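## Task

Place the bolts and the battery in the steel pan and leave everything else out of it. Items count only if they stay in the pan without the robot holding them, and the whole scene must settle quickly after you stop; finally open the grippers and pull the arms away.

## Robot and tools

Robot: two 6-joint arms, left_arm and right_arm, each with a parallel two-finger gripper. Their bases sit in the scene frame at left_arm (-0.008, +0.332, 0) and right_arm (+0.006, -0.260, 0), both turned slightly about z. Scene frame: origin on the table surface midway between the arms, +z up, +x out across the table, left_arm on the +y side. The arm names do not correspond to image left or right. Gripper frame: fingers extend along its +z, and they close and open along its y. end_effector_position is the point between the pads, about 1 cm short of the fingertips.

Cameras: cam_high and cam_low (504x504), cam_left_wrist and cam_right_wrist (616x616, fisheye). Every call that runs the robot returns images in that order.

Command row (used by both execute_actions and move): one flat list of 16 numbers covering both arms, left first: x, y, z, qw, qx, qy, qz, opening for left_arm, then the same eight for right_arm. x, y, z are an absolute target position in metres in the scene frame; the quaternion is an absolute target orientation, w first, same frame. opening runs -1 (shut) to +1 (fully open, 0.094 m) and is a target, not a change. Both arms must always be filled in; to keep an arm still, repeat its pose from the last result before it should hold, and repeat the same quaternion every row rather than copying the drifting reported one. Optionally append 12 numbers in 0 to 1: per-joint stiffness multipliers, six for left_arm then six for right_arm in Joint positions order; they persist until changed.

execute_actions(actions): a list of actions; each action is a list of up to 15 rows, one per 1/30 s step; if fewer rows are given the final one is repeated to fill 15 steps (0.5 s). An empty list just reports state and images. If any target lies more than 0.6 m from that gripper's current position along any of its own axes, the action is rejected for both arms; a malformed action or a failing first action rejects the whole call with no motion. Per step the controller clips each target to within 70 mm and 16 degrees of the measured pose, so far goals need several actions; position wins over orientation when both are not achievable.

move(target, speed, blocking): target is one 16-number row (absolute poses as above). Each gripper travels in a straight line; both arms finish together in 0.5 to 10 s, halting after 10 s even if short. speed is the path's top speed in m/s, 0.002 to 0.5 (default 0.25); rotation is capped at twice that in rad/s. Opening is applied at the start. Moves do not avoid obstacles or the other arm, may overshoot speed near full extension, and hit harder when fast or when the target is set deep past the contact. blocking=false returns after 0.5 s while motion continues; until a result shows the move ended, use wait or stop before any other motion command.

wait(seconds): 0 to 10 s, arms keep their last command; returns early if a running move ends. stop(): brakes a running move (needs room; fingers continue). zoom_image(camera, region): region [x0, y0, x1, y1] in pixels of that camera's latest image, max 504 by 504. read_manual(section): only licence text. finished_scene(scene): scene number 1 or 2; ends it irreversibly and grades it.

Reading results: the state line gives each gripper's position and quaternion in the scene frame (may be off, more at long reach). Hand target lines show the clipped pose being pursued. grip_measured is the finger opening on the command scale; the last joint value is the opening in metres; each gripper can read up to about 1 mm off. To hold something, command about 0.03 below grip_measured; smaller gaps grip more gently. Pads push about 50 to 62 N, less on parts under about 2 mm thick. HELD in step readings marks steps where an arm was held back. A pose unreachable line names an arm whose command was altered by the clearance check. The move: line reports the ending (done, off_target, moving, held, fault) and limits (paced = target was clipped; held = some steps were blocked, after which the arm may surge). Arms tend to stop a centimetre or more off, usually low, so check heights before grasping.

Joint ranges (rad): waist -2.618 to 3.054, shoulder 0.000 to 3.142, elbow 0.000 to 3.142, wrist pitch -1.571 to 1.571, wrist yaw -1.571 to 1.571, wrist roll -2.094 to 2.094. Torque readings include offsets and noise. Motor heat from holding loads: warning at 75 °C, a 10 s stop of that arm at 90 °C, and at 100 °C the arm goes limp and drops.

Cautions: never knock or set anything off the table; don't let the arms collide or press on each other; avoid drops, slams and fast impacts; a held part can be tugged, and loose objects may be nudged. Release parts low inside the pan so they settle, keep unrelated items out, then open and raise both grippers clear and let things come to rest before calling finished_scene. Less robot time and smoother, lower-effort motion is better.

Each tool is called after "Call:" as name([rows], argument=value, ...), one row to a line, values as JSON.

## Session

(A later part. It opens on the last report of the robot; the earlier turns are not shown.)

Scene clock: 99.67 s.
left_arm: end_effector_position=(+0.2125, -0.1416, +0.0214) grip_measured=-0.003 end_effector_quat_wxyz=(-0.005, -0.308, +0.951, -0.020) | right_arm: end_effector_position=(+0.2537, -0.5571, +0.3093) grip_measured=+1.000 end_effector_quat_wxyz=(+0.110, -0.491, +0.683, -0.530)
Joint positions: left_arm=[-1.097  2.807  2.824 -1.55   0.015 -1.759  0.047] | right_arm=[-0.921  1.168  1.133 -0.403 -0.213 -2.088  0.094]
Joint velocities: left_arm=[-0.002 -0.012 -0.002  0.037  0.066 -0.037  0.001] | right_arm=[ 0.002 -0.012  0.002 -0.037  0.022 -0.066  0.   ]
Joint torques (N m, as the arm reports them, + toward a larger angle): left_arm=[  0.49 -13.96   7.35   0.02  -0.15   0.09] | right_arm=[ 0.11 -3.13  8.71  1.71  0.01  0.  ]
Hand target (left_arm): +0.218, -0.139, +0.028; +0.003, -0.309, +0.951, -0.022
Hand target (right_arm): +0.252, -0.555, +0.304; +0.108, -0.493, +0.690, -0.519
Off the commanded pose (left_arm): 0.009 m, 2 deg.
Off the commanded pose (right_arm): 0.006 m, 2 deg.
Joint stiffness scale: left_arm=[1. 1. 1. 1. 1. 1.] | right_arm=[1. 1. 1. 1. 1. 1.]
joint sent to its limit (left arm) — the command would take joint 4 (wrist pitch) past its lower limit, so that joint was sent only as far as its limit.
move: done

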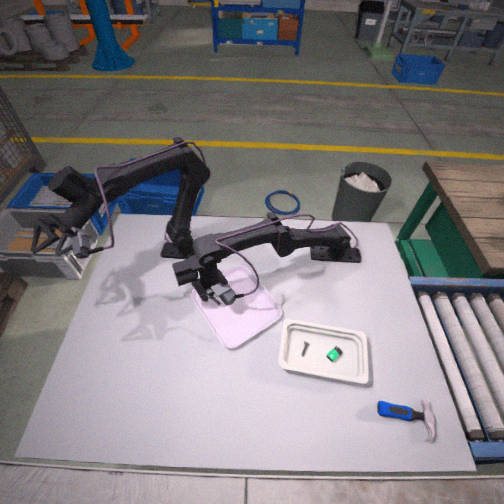

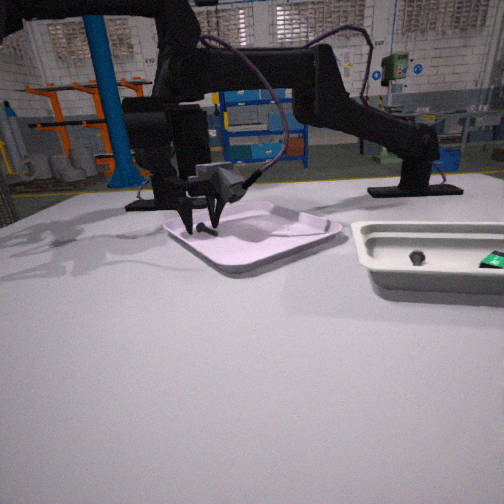

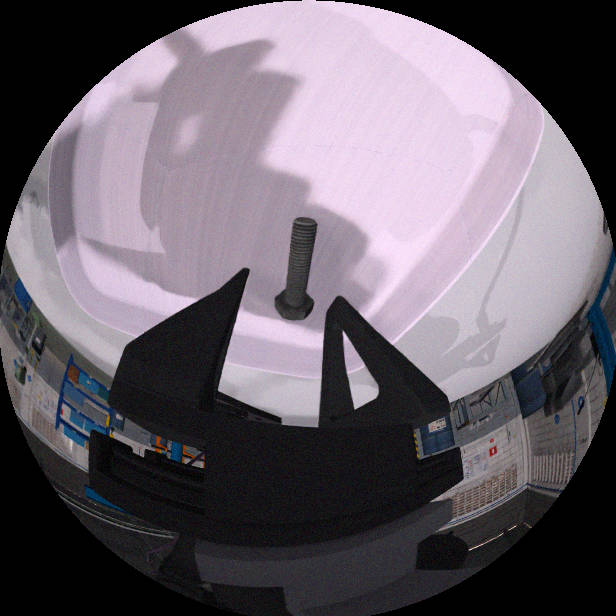

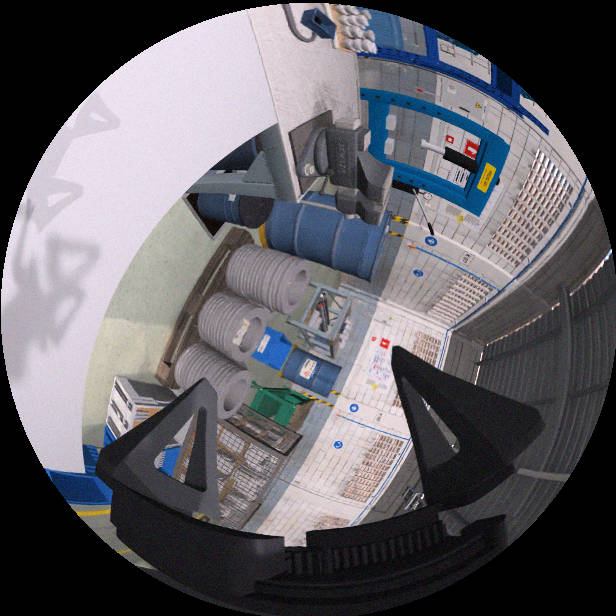

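Call:
move(target=[0.218,-0.14,0.025,0,-0.309,0.951,0,0, 0.2516,-0.5553,0.3036,0.108,-0.493,0.690,-0.519,1], speed=0.04)

Call:
move(target=[0.218,-0.14,0.025,0,-0.309,0.951,0,-1, 0.2516,-0.5553,0.3036,0.108,-0.493,0.690,-0.519,1])

Call:
move(target=[0.23,-0.11,0.12,0,-0.309,0.951,0,-1, 0.2516,-0.5553,0.3036,0.108,-0.493,0.690,-0.519,1], speed=0.2)

Scene clock: 104.77 s.
left_arm: end_effector_position=(+0.2127, -0.1421, +0.0209) grip_measured=-0.003 end_effector_quat_wxyz=(-0.005, -0.308, +0.951, -0.020) | right_arm: end_effector_position=(+0.2538, -0.5572, +0.3094) grip_measured=+1.000 end_effector_quat_wxyz=(+0.110, -0.491, +0.683, -0.530)
Joint positions: left_arm=[-1.097  2.811  2.831 -1.551  0.015 -1.759  0.047] | right_arm=[-0.921  1.168  1.133 -0.403 -0.213 -2.088  0.094]
Joint velocities: left_arm=[-0.012 -0.002 -0.002  0.037  0.037 -0.037 -0.   ] | right_arm=[-0.002 -0.002  0.002 -0.066 -0.081 -0.022  0.   ]
Joint torques (N m, as the arm reports them, + toward a larger angle): left_arm=[  0.49 -13.79   7.19   0.03  -0.17   0.1 ] | right_arm=[ 0.11 -3.13  8.71  1.7   0.01  0.  ]
Hand target (left_arm): +0.218, -0.139, +0.025; +0.003, -0.309, +0.951, -0.021
Hand target (right_arm): +0.252, -0.555, +0.304; +0.108, -0.493, +0.690, -0.519
Off the commanded pose (left_arm): 0.007 m, 2 deg.
Off the commanded pose (right_arm): 0.006 m, 2 deg.
Joint stiffness scale: left_arm=[1. 1. 1. 1. 1. 1.] | right_arm=[1. 1. 1. 1. 1. 1.]
joint sent to its limit (left arm) — the command would take joint 4 (wrist pitch) past its lower limit, so that joint was sent only as far as its limit.
move: done

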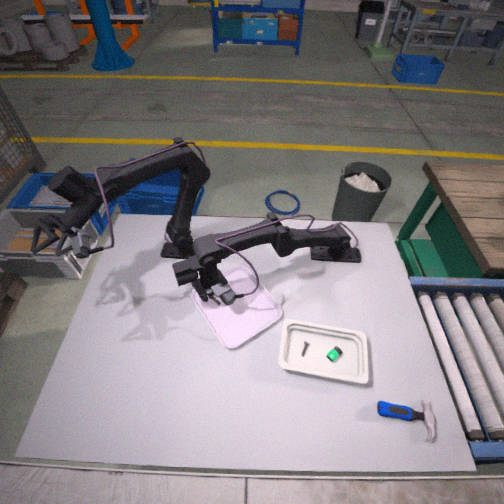

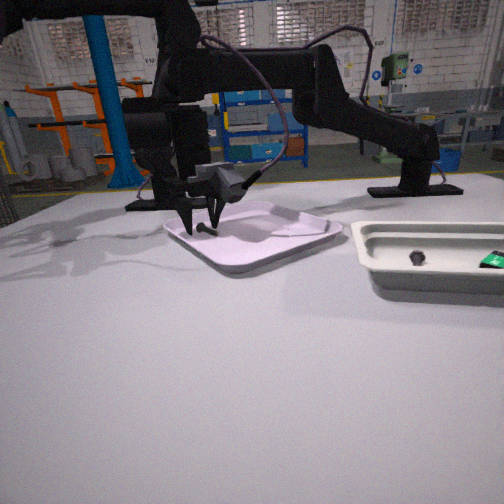

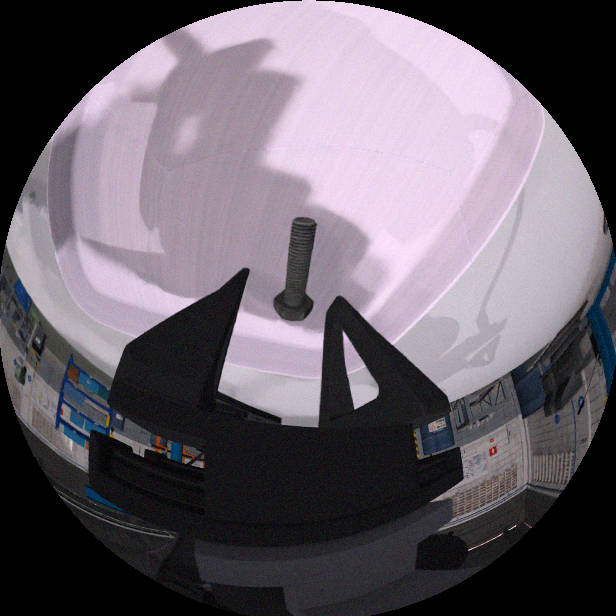

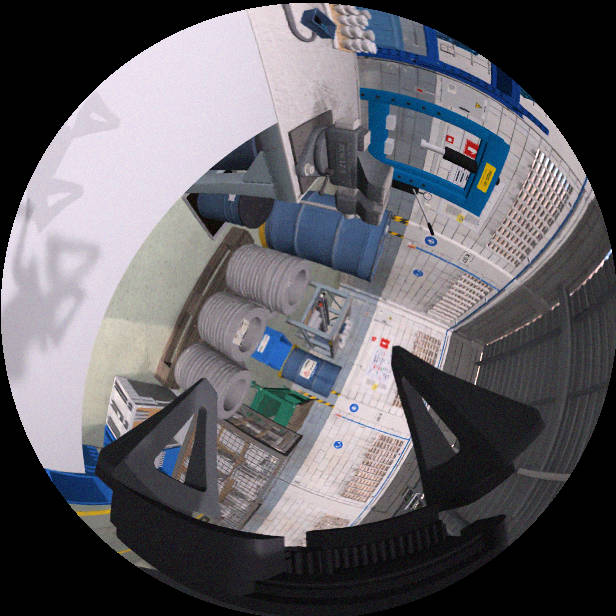

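Scene clock: 105.47 s.
left_arm: end_effector_position=(+0.2123, -0.1421, +0.0201) grip_measured=-0.701 end_effector_quat_wxyz=(-0.006, -0.308, +0.951, -0.020) | right_arm: end_effector_position=(+0.2538, -0.5572, +0.3095) grip_measured=+1.000 end_effector_quat_wxyz=(+0.110, -0.491, +0.682, -0.530)
Joint positions: left_arm=[-1.097  2.812  2.831 -1.551  0.017 -1.759  0.014] | right_arm=[-0.921  1.168  1.133 -0.402 -0.213 -2.088  0.094]
Joint velocities: left_arm=[-0.002 -0.002  0.007 -0.007 -0.066 -0.007  0.001] | right_arm=[-0.007 -0.012  0.012  0.037  0.051 -0.007  0.   ]
Joint torques (N m, as the arm reports them, + toward a larger angle): left_arm=[  0.5  -14.09   7.18   0.03  -0.18   0.1 ] | right_arm=[ 0.12 -3.13  8.7   1.71  0.01  0.  ]
Hand target (left_arm): +0.218, -0.139, +0.025; +0.003, -0.309, +0.951, -0.021
Hand target (right_arm): +0.252, -0.555, +0.304; +0.108, -0.493, +0.690, -0.519
Off the commanded pose (left_arm): 0.008 m, 2 deg.
Off the commanded pose (right_arm): 0.007 m, 2 deg.
Joint stiffness scale: left_arm=[1. 1. 1. 1. 1. 1.] | right_arm=[1. 1. 1. 1. 1. 1.]
joint sent to its limit (left arm) — the command would take joint 4 (wrist pitch) past its lower limit, so that joint was sent only as far as its limit.
move: done

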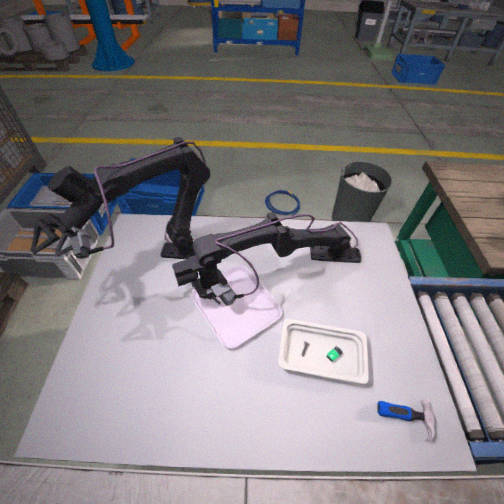

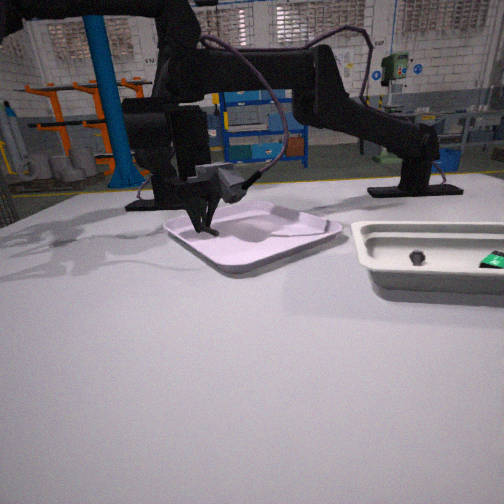

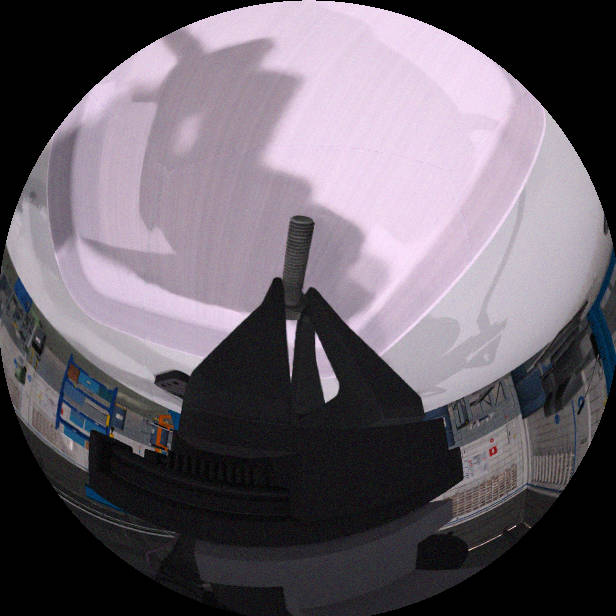

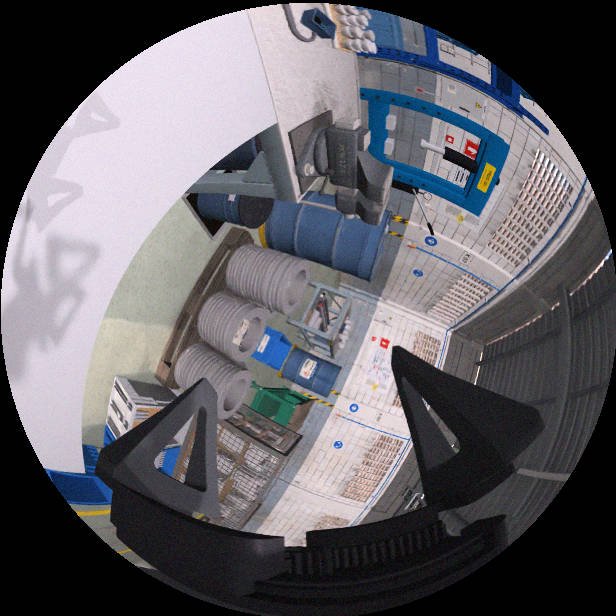

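Scene clock: 106.60 s.
left_arm: end_effector_position=(+0.2293, -0.1160, +0.1188) grip_measured=-0.701 end_effector_quat_wxyz=(+0.006, -0.311, +0.947, -0.076) | right_arm: end_effector_position=(+0.2537, -0.5571, +0.3093) grip_measured=+1.000 end_effector_quat_wxyz=(+0.110, -0.491, +0.683, -0.530)
Joint positions: left_arm=[-1.045  2.521  2.654 -1.552  0.014 -1.717  0.014] | right_arm=[-0.921  1.168  1.133 -0.403 -0.213 -2.088  0.094]
Joint velocities: left_arm=[-0.012  0.007  0.012 -0.007 -0.037  0.037 -0.001] | right_arm=[ 0.007  0.022 -0.012 -0.022 -0.081 -0.051  0.   ]
Joint torques (N m, as the arm reports them, + toward a larger angle): left_arm=[  0.2  -13.85   4.48   0.26  -0.15   0.16] | right_arm=[ 0.11 -3.12  8.71  1.69  0.    0.  ]
Hand target (left_arm): +0.229, -0.109, +0.120; +0.011, -0.309, +0.949, -0.065
Hand target (right_arm): +0.252, -0.555, +0.304; +0.108, -0.493, +0.690, -0.519
Off the commanded pose (left_arm): 0.006 m, 9 deg.
Off the commanded pose (right_arm): 0.006 m, 2 deg.
Joint stiffness scale: left_arm=[1. 1. 1. 1. 1. 1.] | right_arm=[1. 1. 1. 1. 1. 1.]
joint sent to its limit (left arm) — the command would take joint 4 (wrist pitch) past its lower limit, so that joint was sent only as far as its limit.
move: off_target (left_arm)

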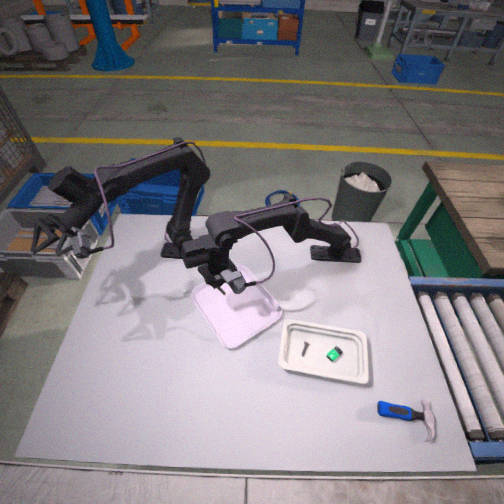

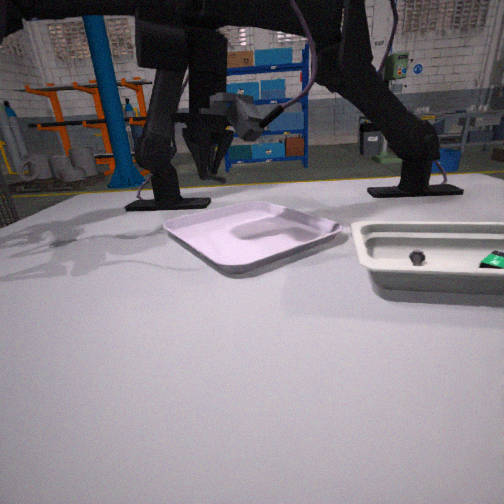

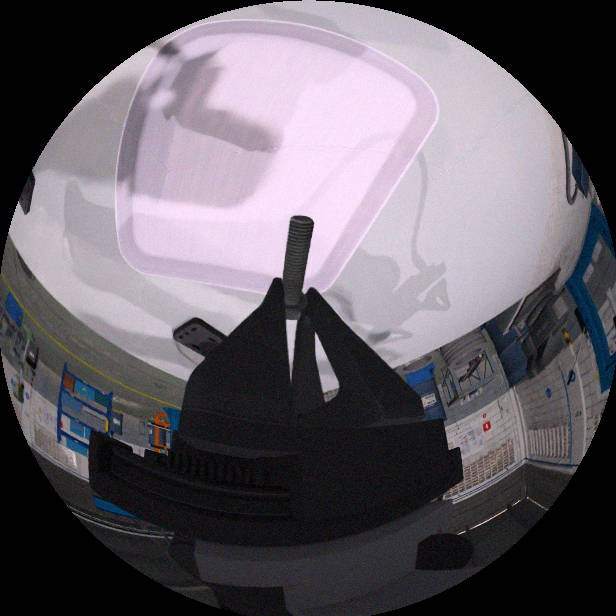

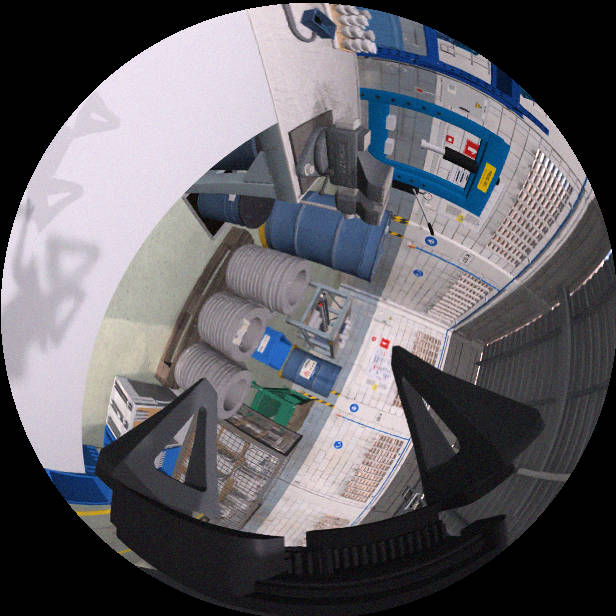

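Call:
move(target=[0.38,0.215,0.11,0,0,1,0,-1, 0.2516,-0.5553,0.3036,0.108,-0.493,0.690,-0.519,1], speed=0.3)

Call:
move(target=[0.385,0.215,0.037,0,0,1,0,-1, 0.2516,-0.5553,0.3036,0.108,-0.493,0.690,-0.519,1], speed=0.12)

Call:
move(target=[0.385,0.215,0.037,0,0,1,0,-0.3, 0.2516,-0.5553,0.3036,0.108,-0.493,0.690,-0.519,1])

Call:
move(target=[0.30,0.25,0.15,0,0,1,0,-0.3, 0.2516,-0.5553,0.3036,0.108,-0.493,0.690,-0.519,1])

Scene clock: 114.07 s.
left_arm: end_effector_position=(+0.3745, +0.2203, +0.1021) grip_measured=-0.701 end_effector_quat_wxyz=(-0.011, -0.007, +1.000, +0.007) | right_arm: end_effector_position=(+0.2537, -0.5571, +0.3093) grip_measured=+1.000 end_effector_quat_wxyz=(+0.110, -0.491, +0.683, -0.530)
Joint positions: left_arm=[-0.255  2.096  1.87  -1.369 -0.008 -0.306  0.014] | right_arm=[-0.921  1.168  1.133 -0.403 -0.213 -2.088  0.094]
Joint velocities: left_arm=[ 0.002  0.012 -0.012  0.022 -0.037  0.066  0.   ] | right_arm=[-0.022 -0.007 -0.002 -0.007  0.051 -0.022  0.   ]
Joint torques (N m, as the arm reports them, + toward a larger angle): left_arm=[ -0.63 -11.04   6.62   0.16  -0.03   0.09] | right_arm=[ 0.11 -3.13  8.7   1.7   0.01  0.  ]
Hand target (left_arm): +0.379, +0.217, +0.110; +0.004, -0.000, +1.000, +0.004
Hand target (right_arm): +0.252, -0.555, +0.304; +0.108, -0.493, +0.690, -0.519
Off the commanded pose (left_arm): 0.011 m, 2 deg.
Off the commanded pose (right_arm): 0.006 m, 2 deg.
Joint stiffness scale: left_arm=[1. 1. 1. 1. 1. 1.] | right_arm=[1. 1. 1. 1. 1. 1.]
move: off_target (left_arm)

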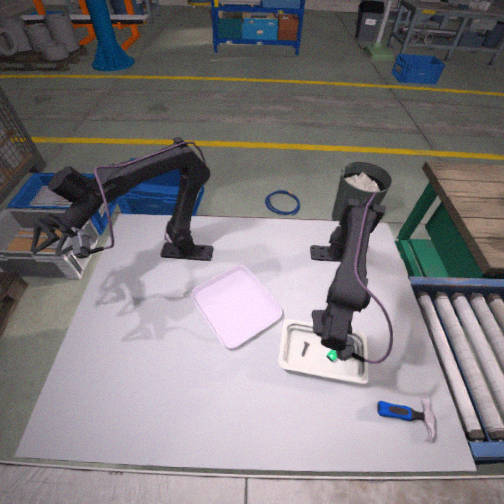

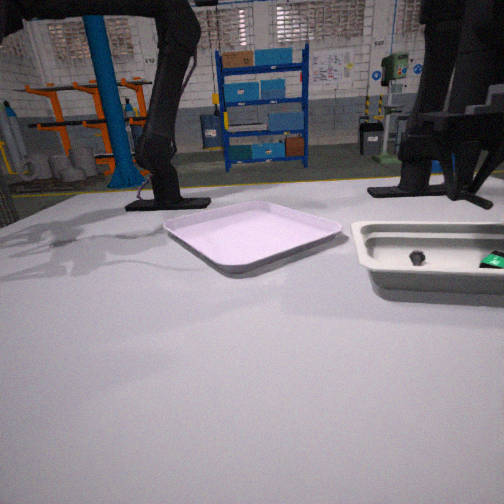

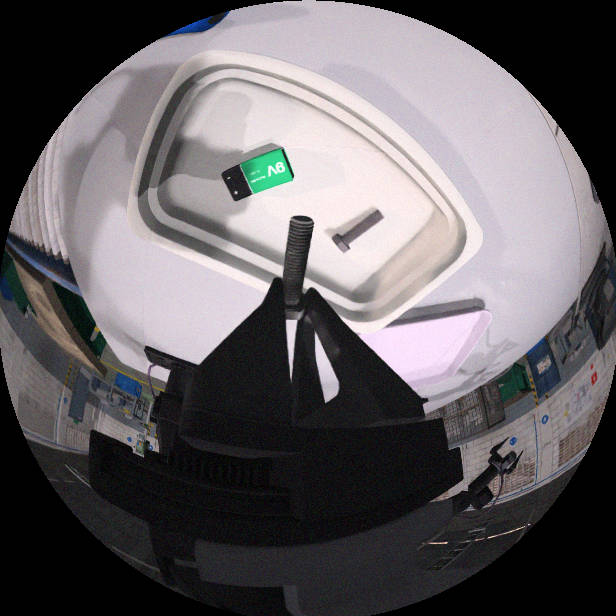

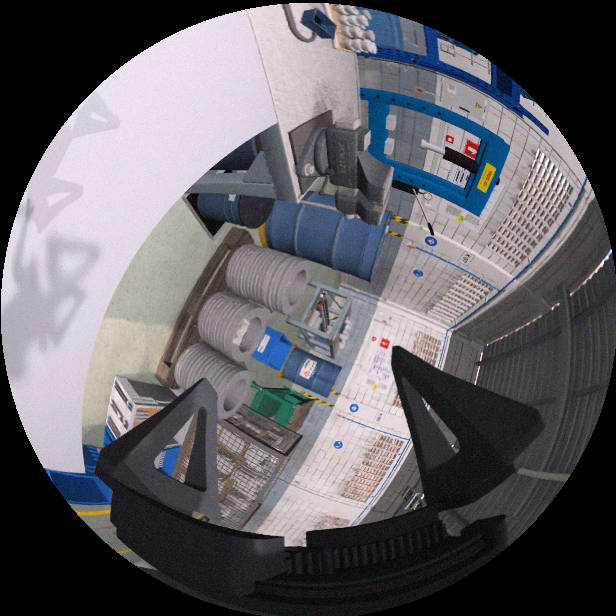

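Scene clock: 115.20 s.
left_arm: end_effector_position=(+0.3827, +0.2163, +0.0365) grip_measured=-0.701 end_effector_quat_wxyz=(-0.009, -0.004, +1.000, +0.003) | right_arm: end_effector_position=(+0.2538, -0.5572, +0.3094) grip_measured=+1.000 end_effector_quat_wxyz=(+0.110, -0.491, +0.683, -0.530)
Joint positions: left_arm=[-0.255  2.156  1.701 -1.135  0.    -0.299  0.014] | right_arm=[-0.921  1.168  1.133 -0.403 -0.213 -2.088  0.094]
Joint velocities: left_arm=[-0.002 -0.007  0.012  0.081 -0.007 -0.051 -0.001] | right_arm=[-0.012 -0.007 -0.007 -0.022 -0.022  0.007  0.   ]
Joint torques (N m, as the arm reports them, + toward a larger angle): left_arm=[ -0.08 -11.05   4.97   0.35   0.     0.14] | right_arm=[ 0.12 -3.12  8.71  1.7   0.01  0.  ]
Hand target (left_arm): +0.386, +0.215, +0.037; +0.000, -0.000, +1.000, +0.000
Hand target (right_arm): +0.252, -0.555, +0.304; +0.108, -0.493, +0.690, -0.519
Off the commanded pose (left_arm): 0.003 m, 1 deg.
Off the commanded pose (right_arm): 0.006 m, 2 deg.
Joint stiffness scale: left_arm=[1. 1. 1. 1. 1. 1.] | right_arm=[1. 1. 1. 1. 1. 1.]
move: done

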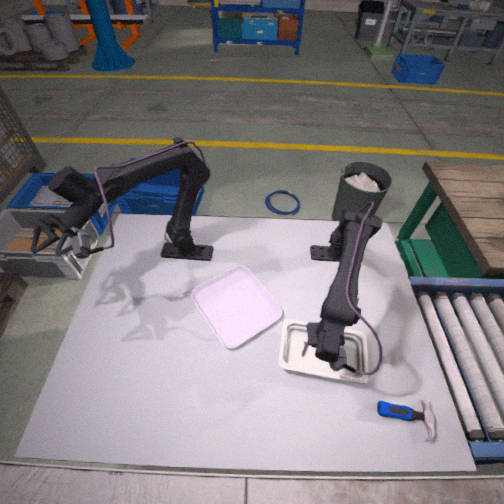

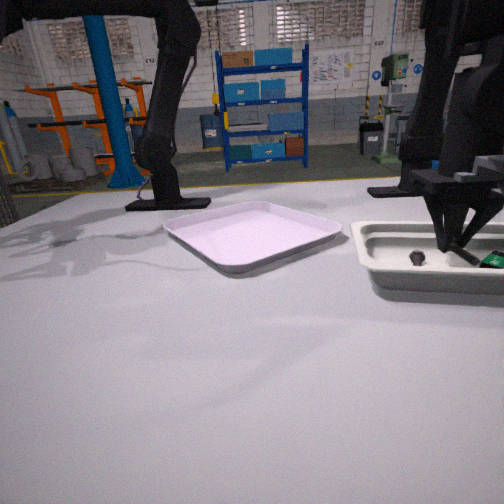

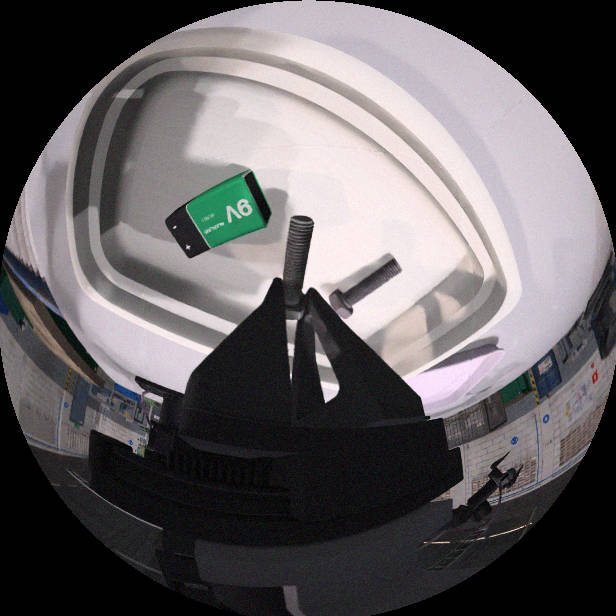

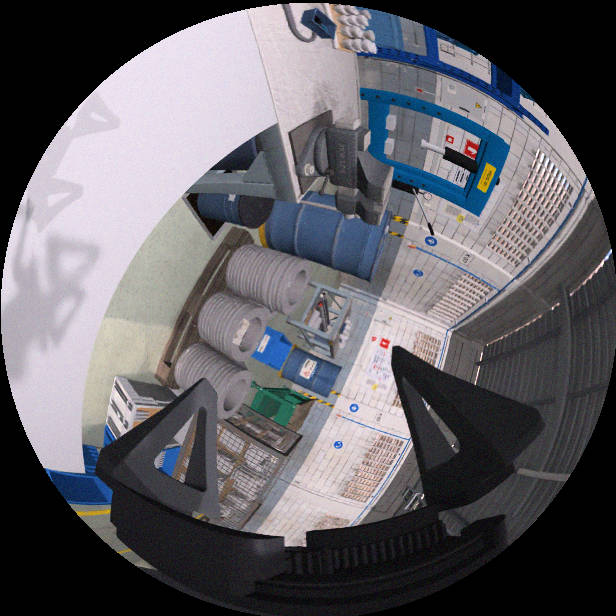

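Scene clock: 115.90 s.
left_arm: end_effector_position=(+0.3833, +0.2161, +0.0365) grip_measured=-0.303 end_effector_quat_wxyz=(-0.008, -0.004, +1.000, +0.002) | right_arm: end_effector_position=(+0.2538, -0.5572, +0.3094) grip_measured=+1.000 end_effector_quat_wxyz=(+0.110, -0.491, +0.683, -0.530)
Joint positions: left_arm=[-0.255  2.156  1.701 -1.132  0.001 -0.299  0.033] | right_arm=[-0.921  1.168  1.133 -0.403 -0.213 -2.088  0.094]
Joint velocities: left_arm=[-0.007  0.002 -0.002  0.037  0.022  0.022  0.   ] | right_arm=[ 0.007 -0.012 -0.007 -0.007 -0.022  0.037  0.   ]
Joint torques (N m, as the arm reports them, + toward a larger angle): left_arm=[ -0.1  -11.43   4.5    0.33   0.     0.13] | right_arm=[ 0.12 -3.13  8.71  1.69  0.01  0.  ]
Hand target (left_arm): +0.385, +0.215, +0.037; -0.000, -0.000, +1.000, -0.000
Hand target (right_arm): +0.252, -0.555, +0.304; +0.108, -0.493, +0.690, -0.519
Off the commanded pose (left_arm): 0.002 m, 1 deg.
Off the commanded pose (right_arm): 0.006 m, 2 deg.
Joint stiffness scale: left_arm=[1. 1. 1. 1. 1. 1.] | right_arm=[1. 1. 1. 1. 1. 1.]
move: done

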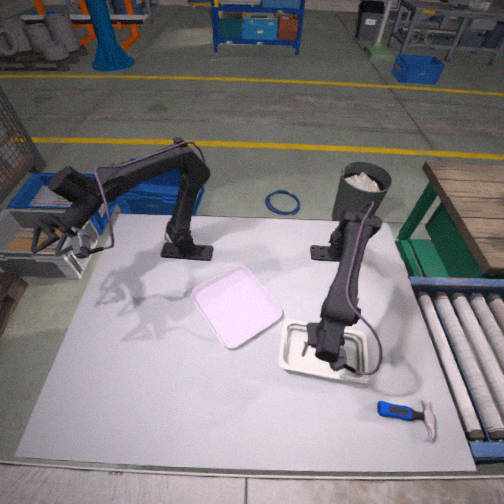

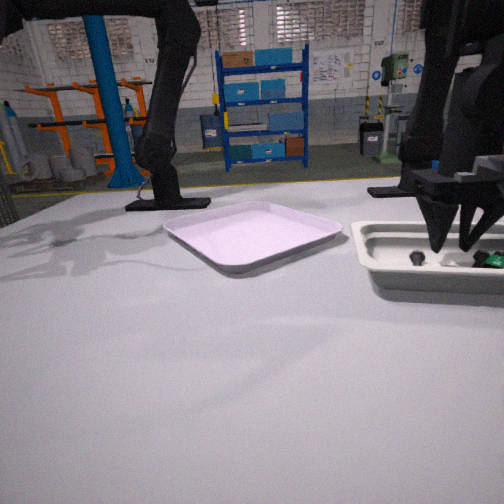

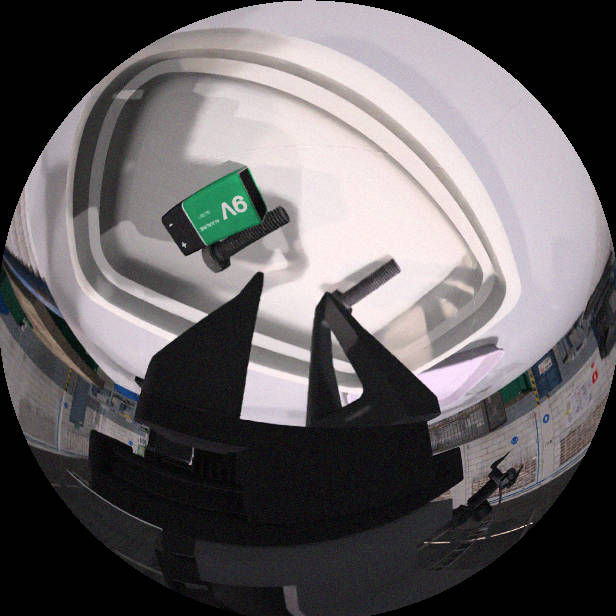

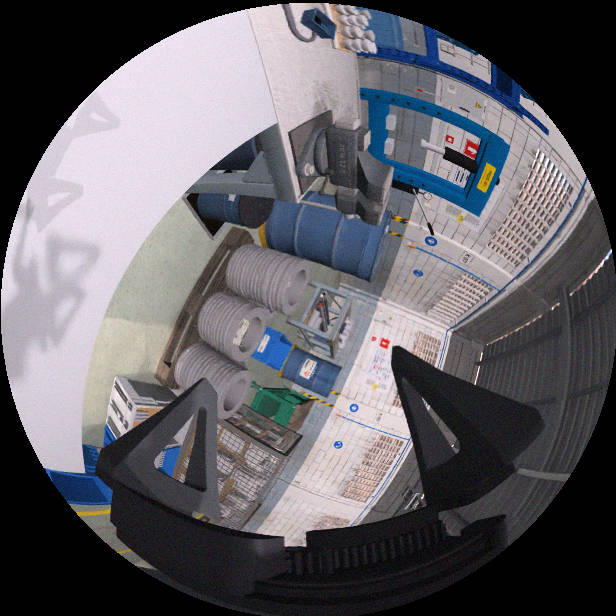

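Scene clock: 117.07 s.
left_arm: end_effector_position=(+0.3031, +0.2458, +0.1486) grip_measured=-0.303 end_effector_quat_wxyz=(+0.004, +0.000, +1.000, -0.002) | right_arm: end_effector_position=(+0.2538, -0.5572, +0.3094) grip_measured=+1.000 end_effector_quat_wxyz=(+0.110, -0.491, +0.683, -0.530)
Joint positions: left_arm=[-0.238  1.759  1.595 -1.398  0.001 -0.273  0.033] | right_arm=[-0.921  1.168  1.133 -0.403 -0.213 -2.088  0.094]
Joint velocities: left_arm=[-0.012 -0.022 -0.002 -0.022  0.051 -0.051  0.001] | right_arm=[-0.012  0.002 -0.002  0.007 -0.051 -0.081  0.   ]
Joint torques (N m, as the arm reports them, + toward a larger angle): left_arm=[ 0.63 -8.51  4.96  0.   -0.02  0.11] | right_arm=[ 0.12 -3.13  8.7   1.7   0.01  0.  ]
Hand target (left_arm): +0.299, +0.250, +0.150; -0.000, +0.000, +1.000, +0.000
Hand target (right_arm): +0.252, -0.555, +0.304; +0.108, -0.493, +0.690, -0.519
Off the commanded pose (left_arm): 0.005 m, 0 deg.
Off the commanded pose (right_arm): 0.006 m, 2 deg.
Joint stiffness scale: left_arm=[1. 1. 1. 1. 1. 1.] | right_arm=[1. 1. 1. 1. 1. 1.]
move: done

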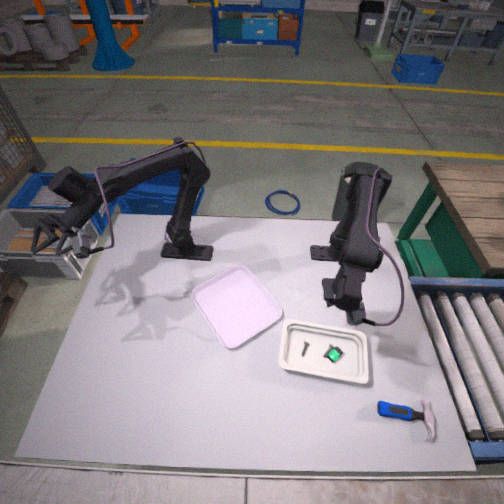

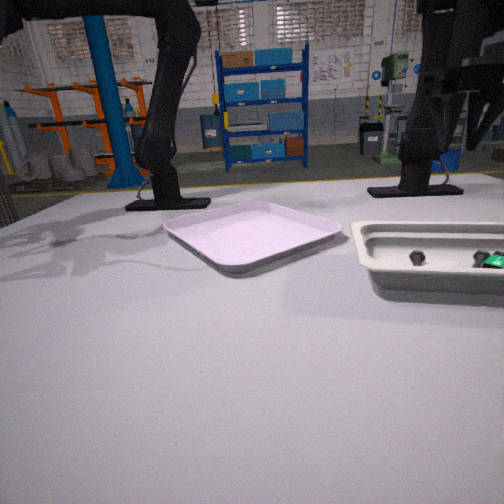

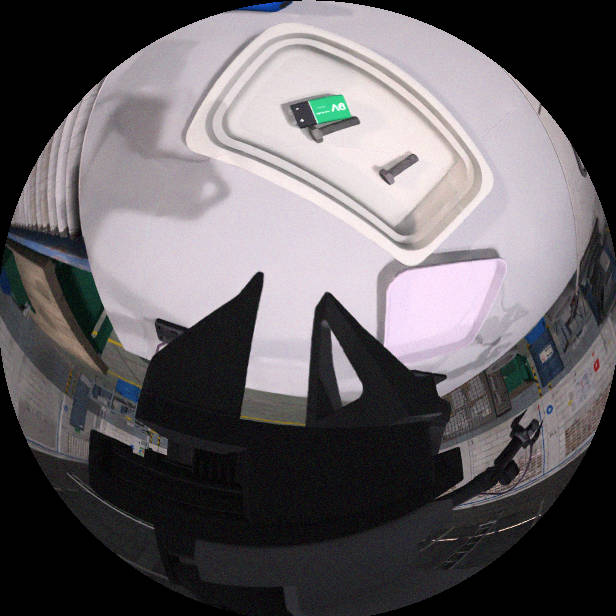

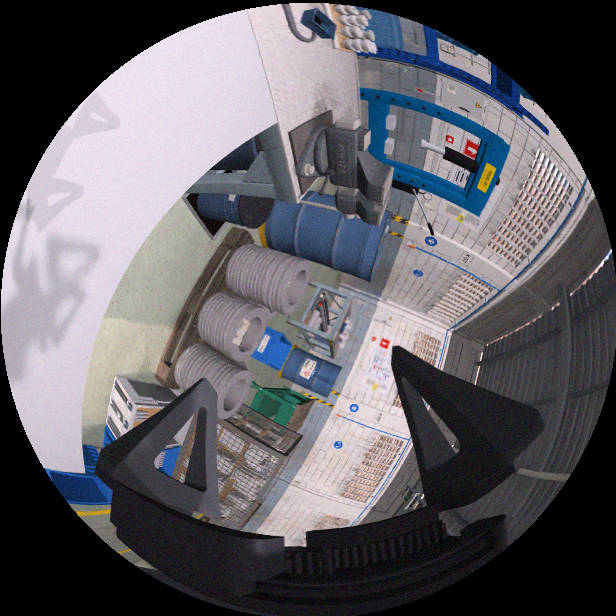

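Call:
finished_scene(scene=2)

The scene is finished: the task was done.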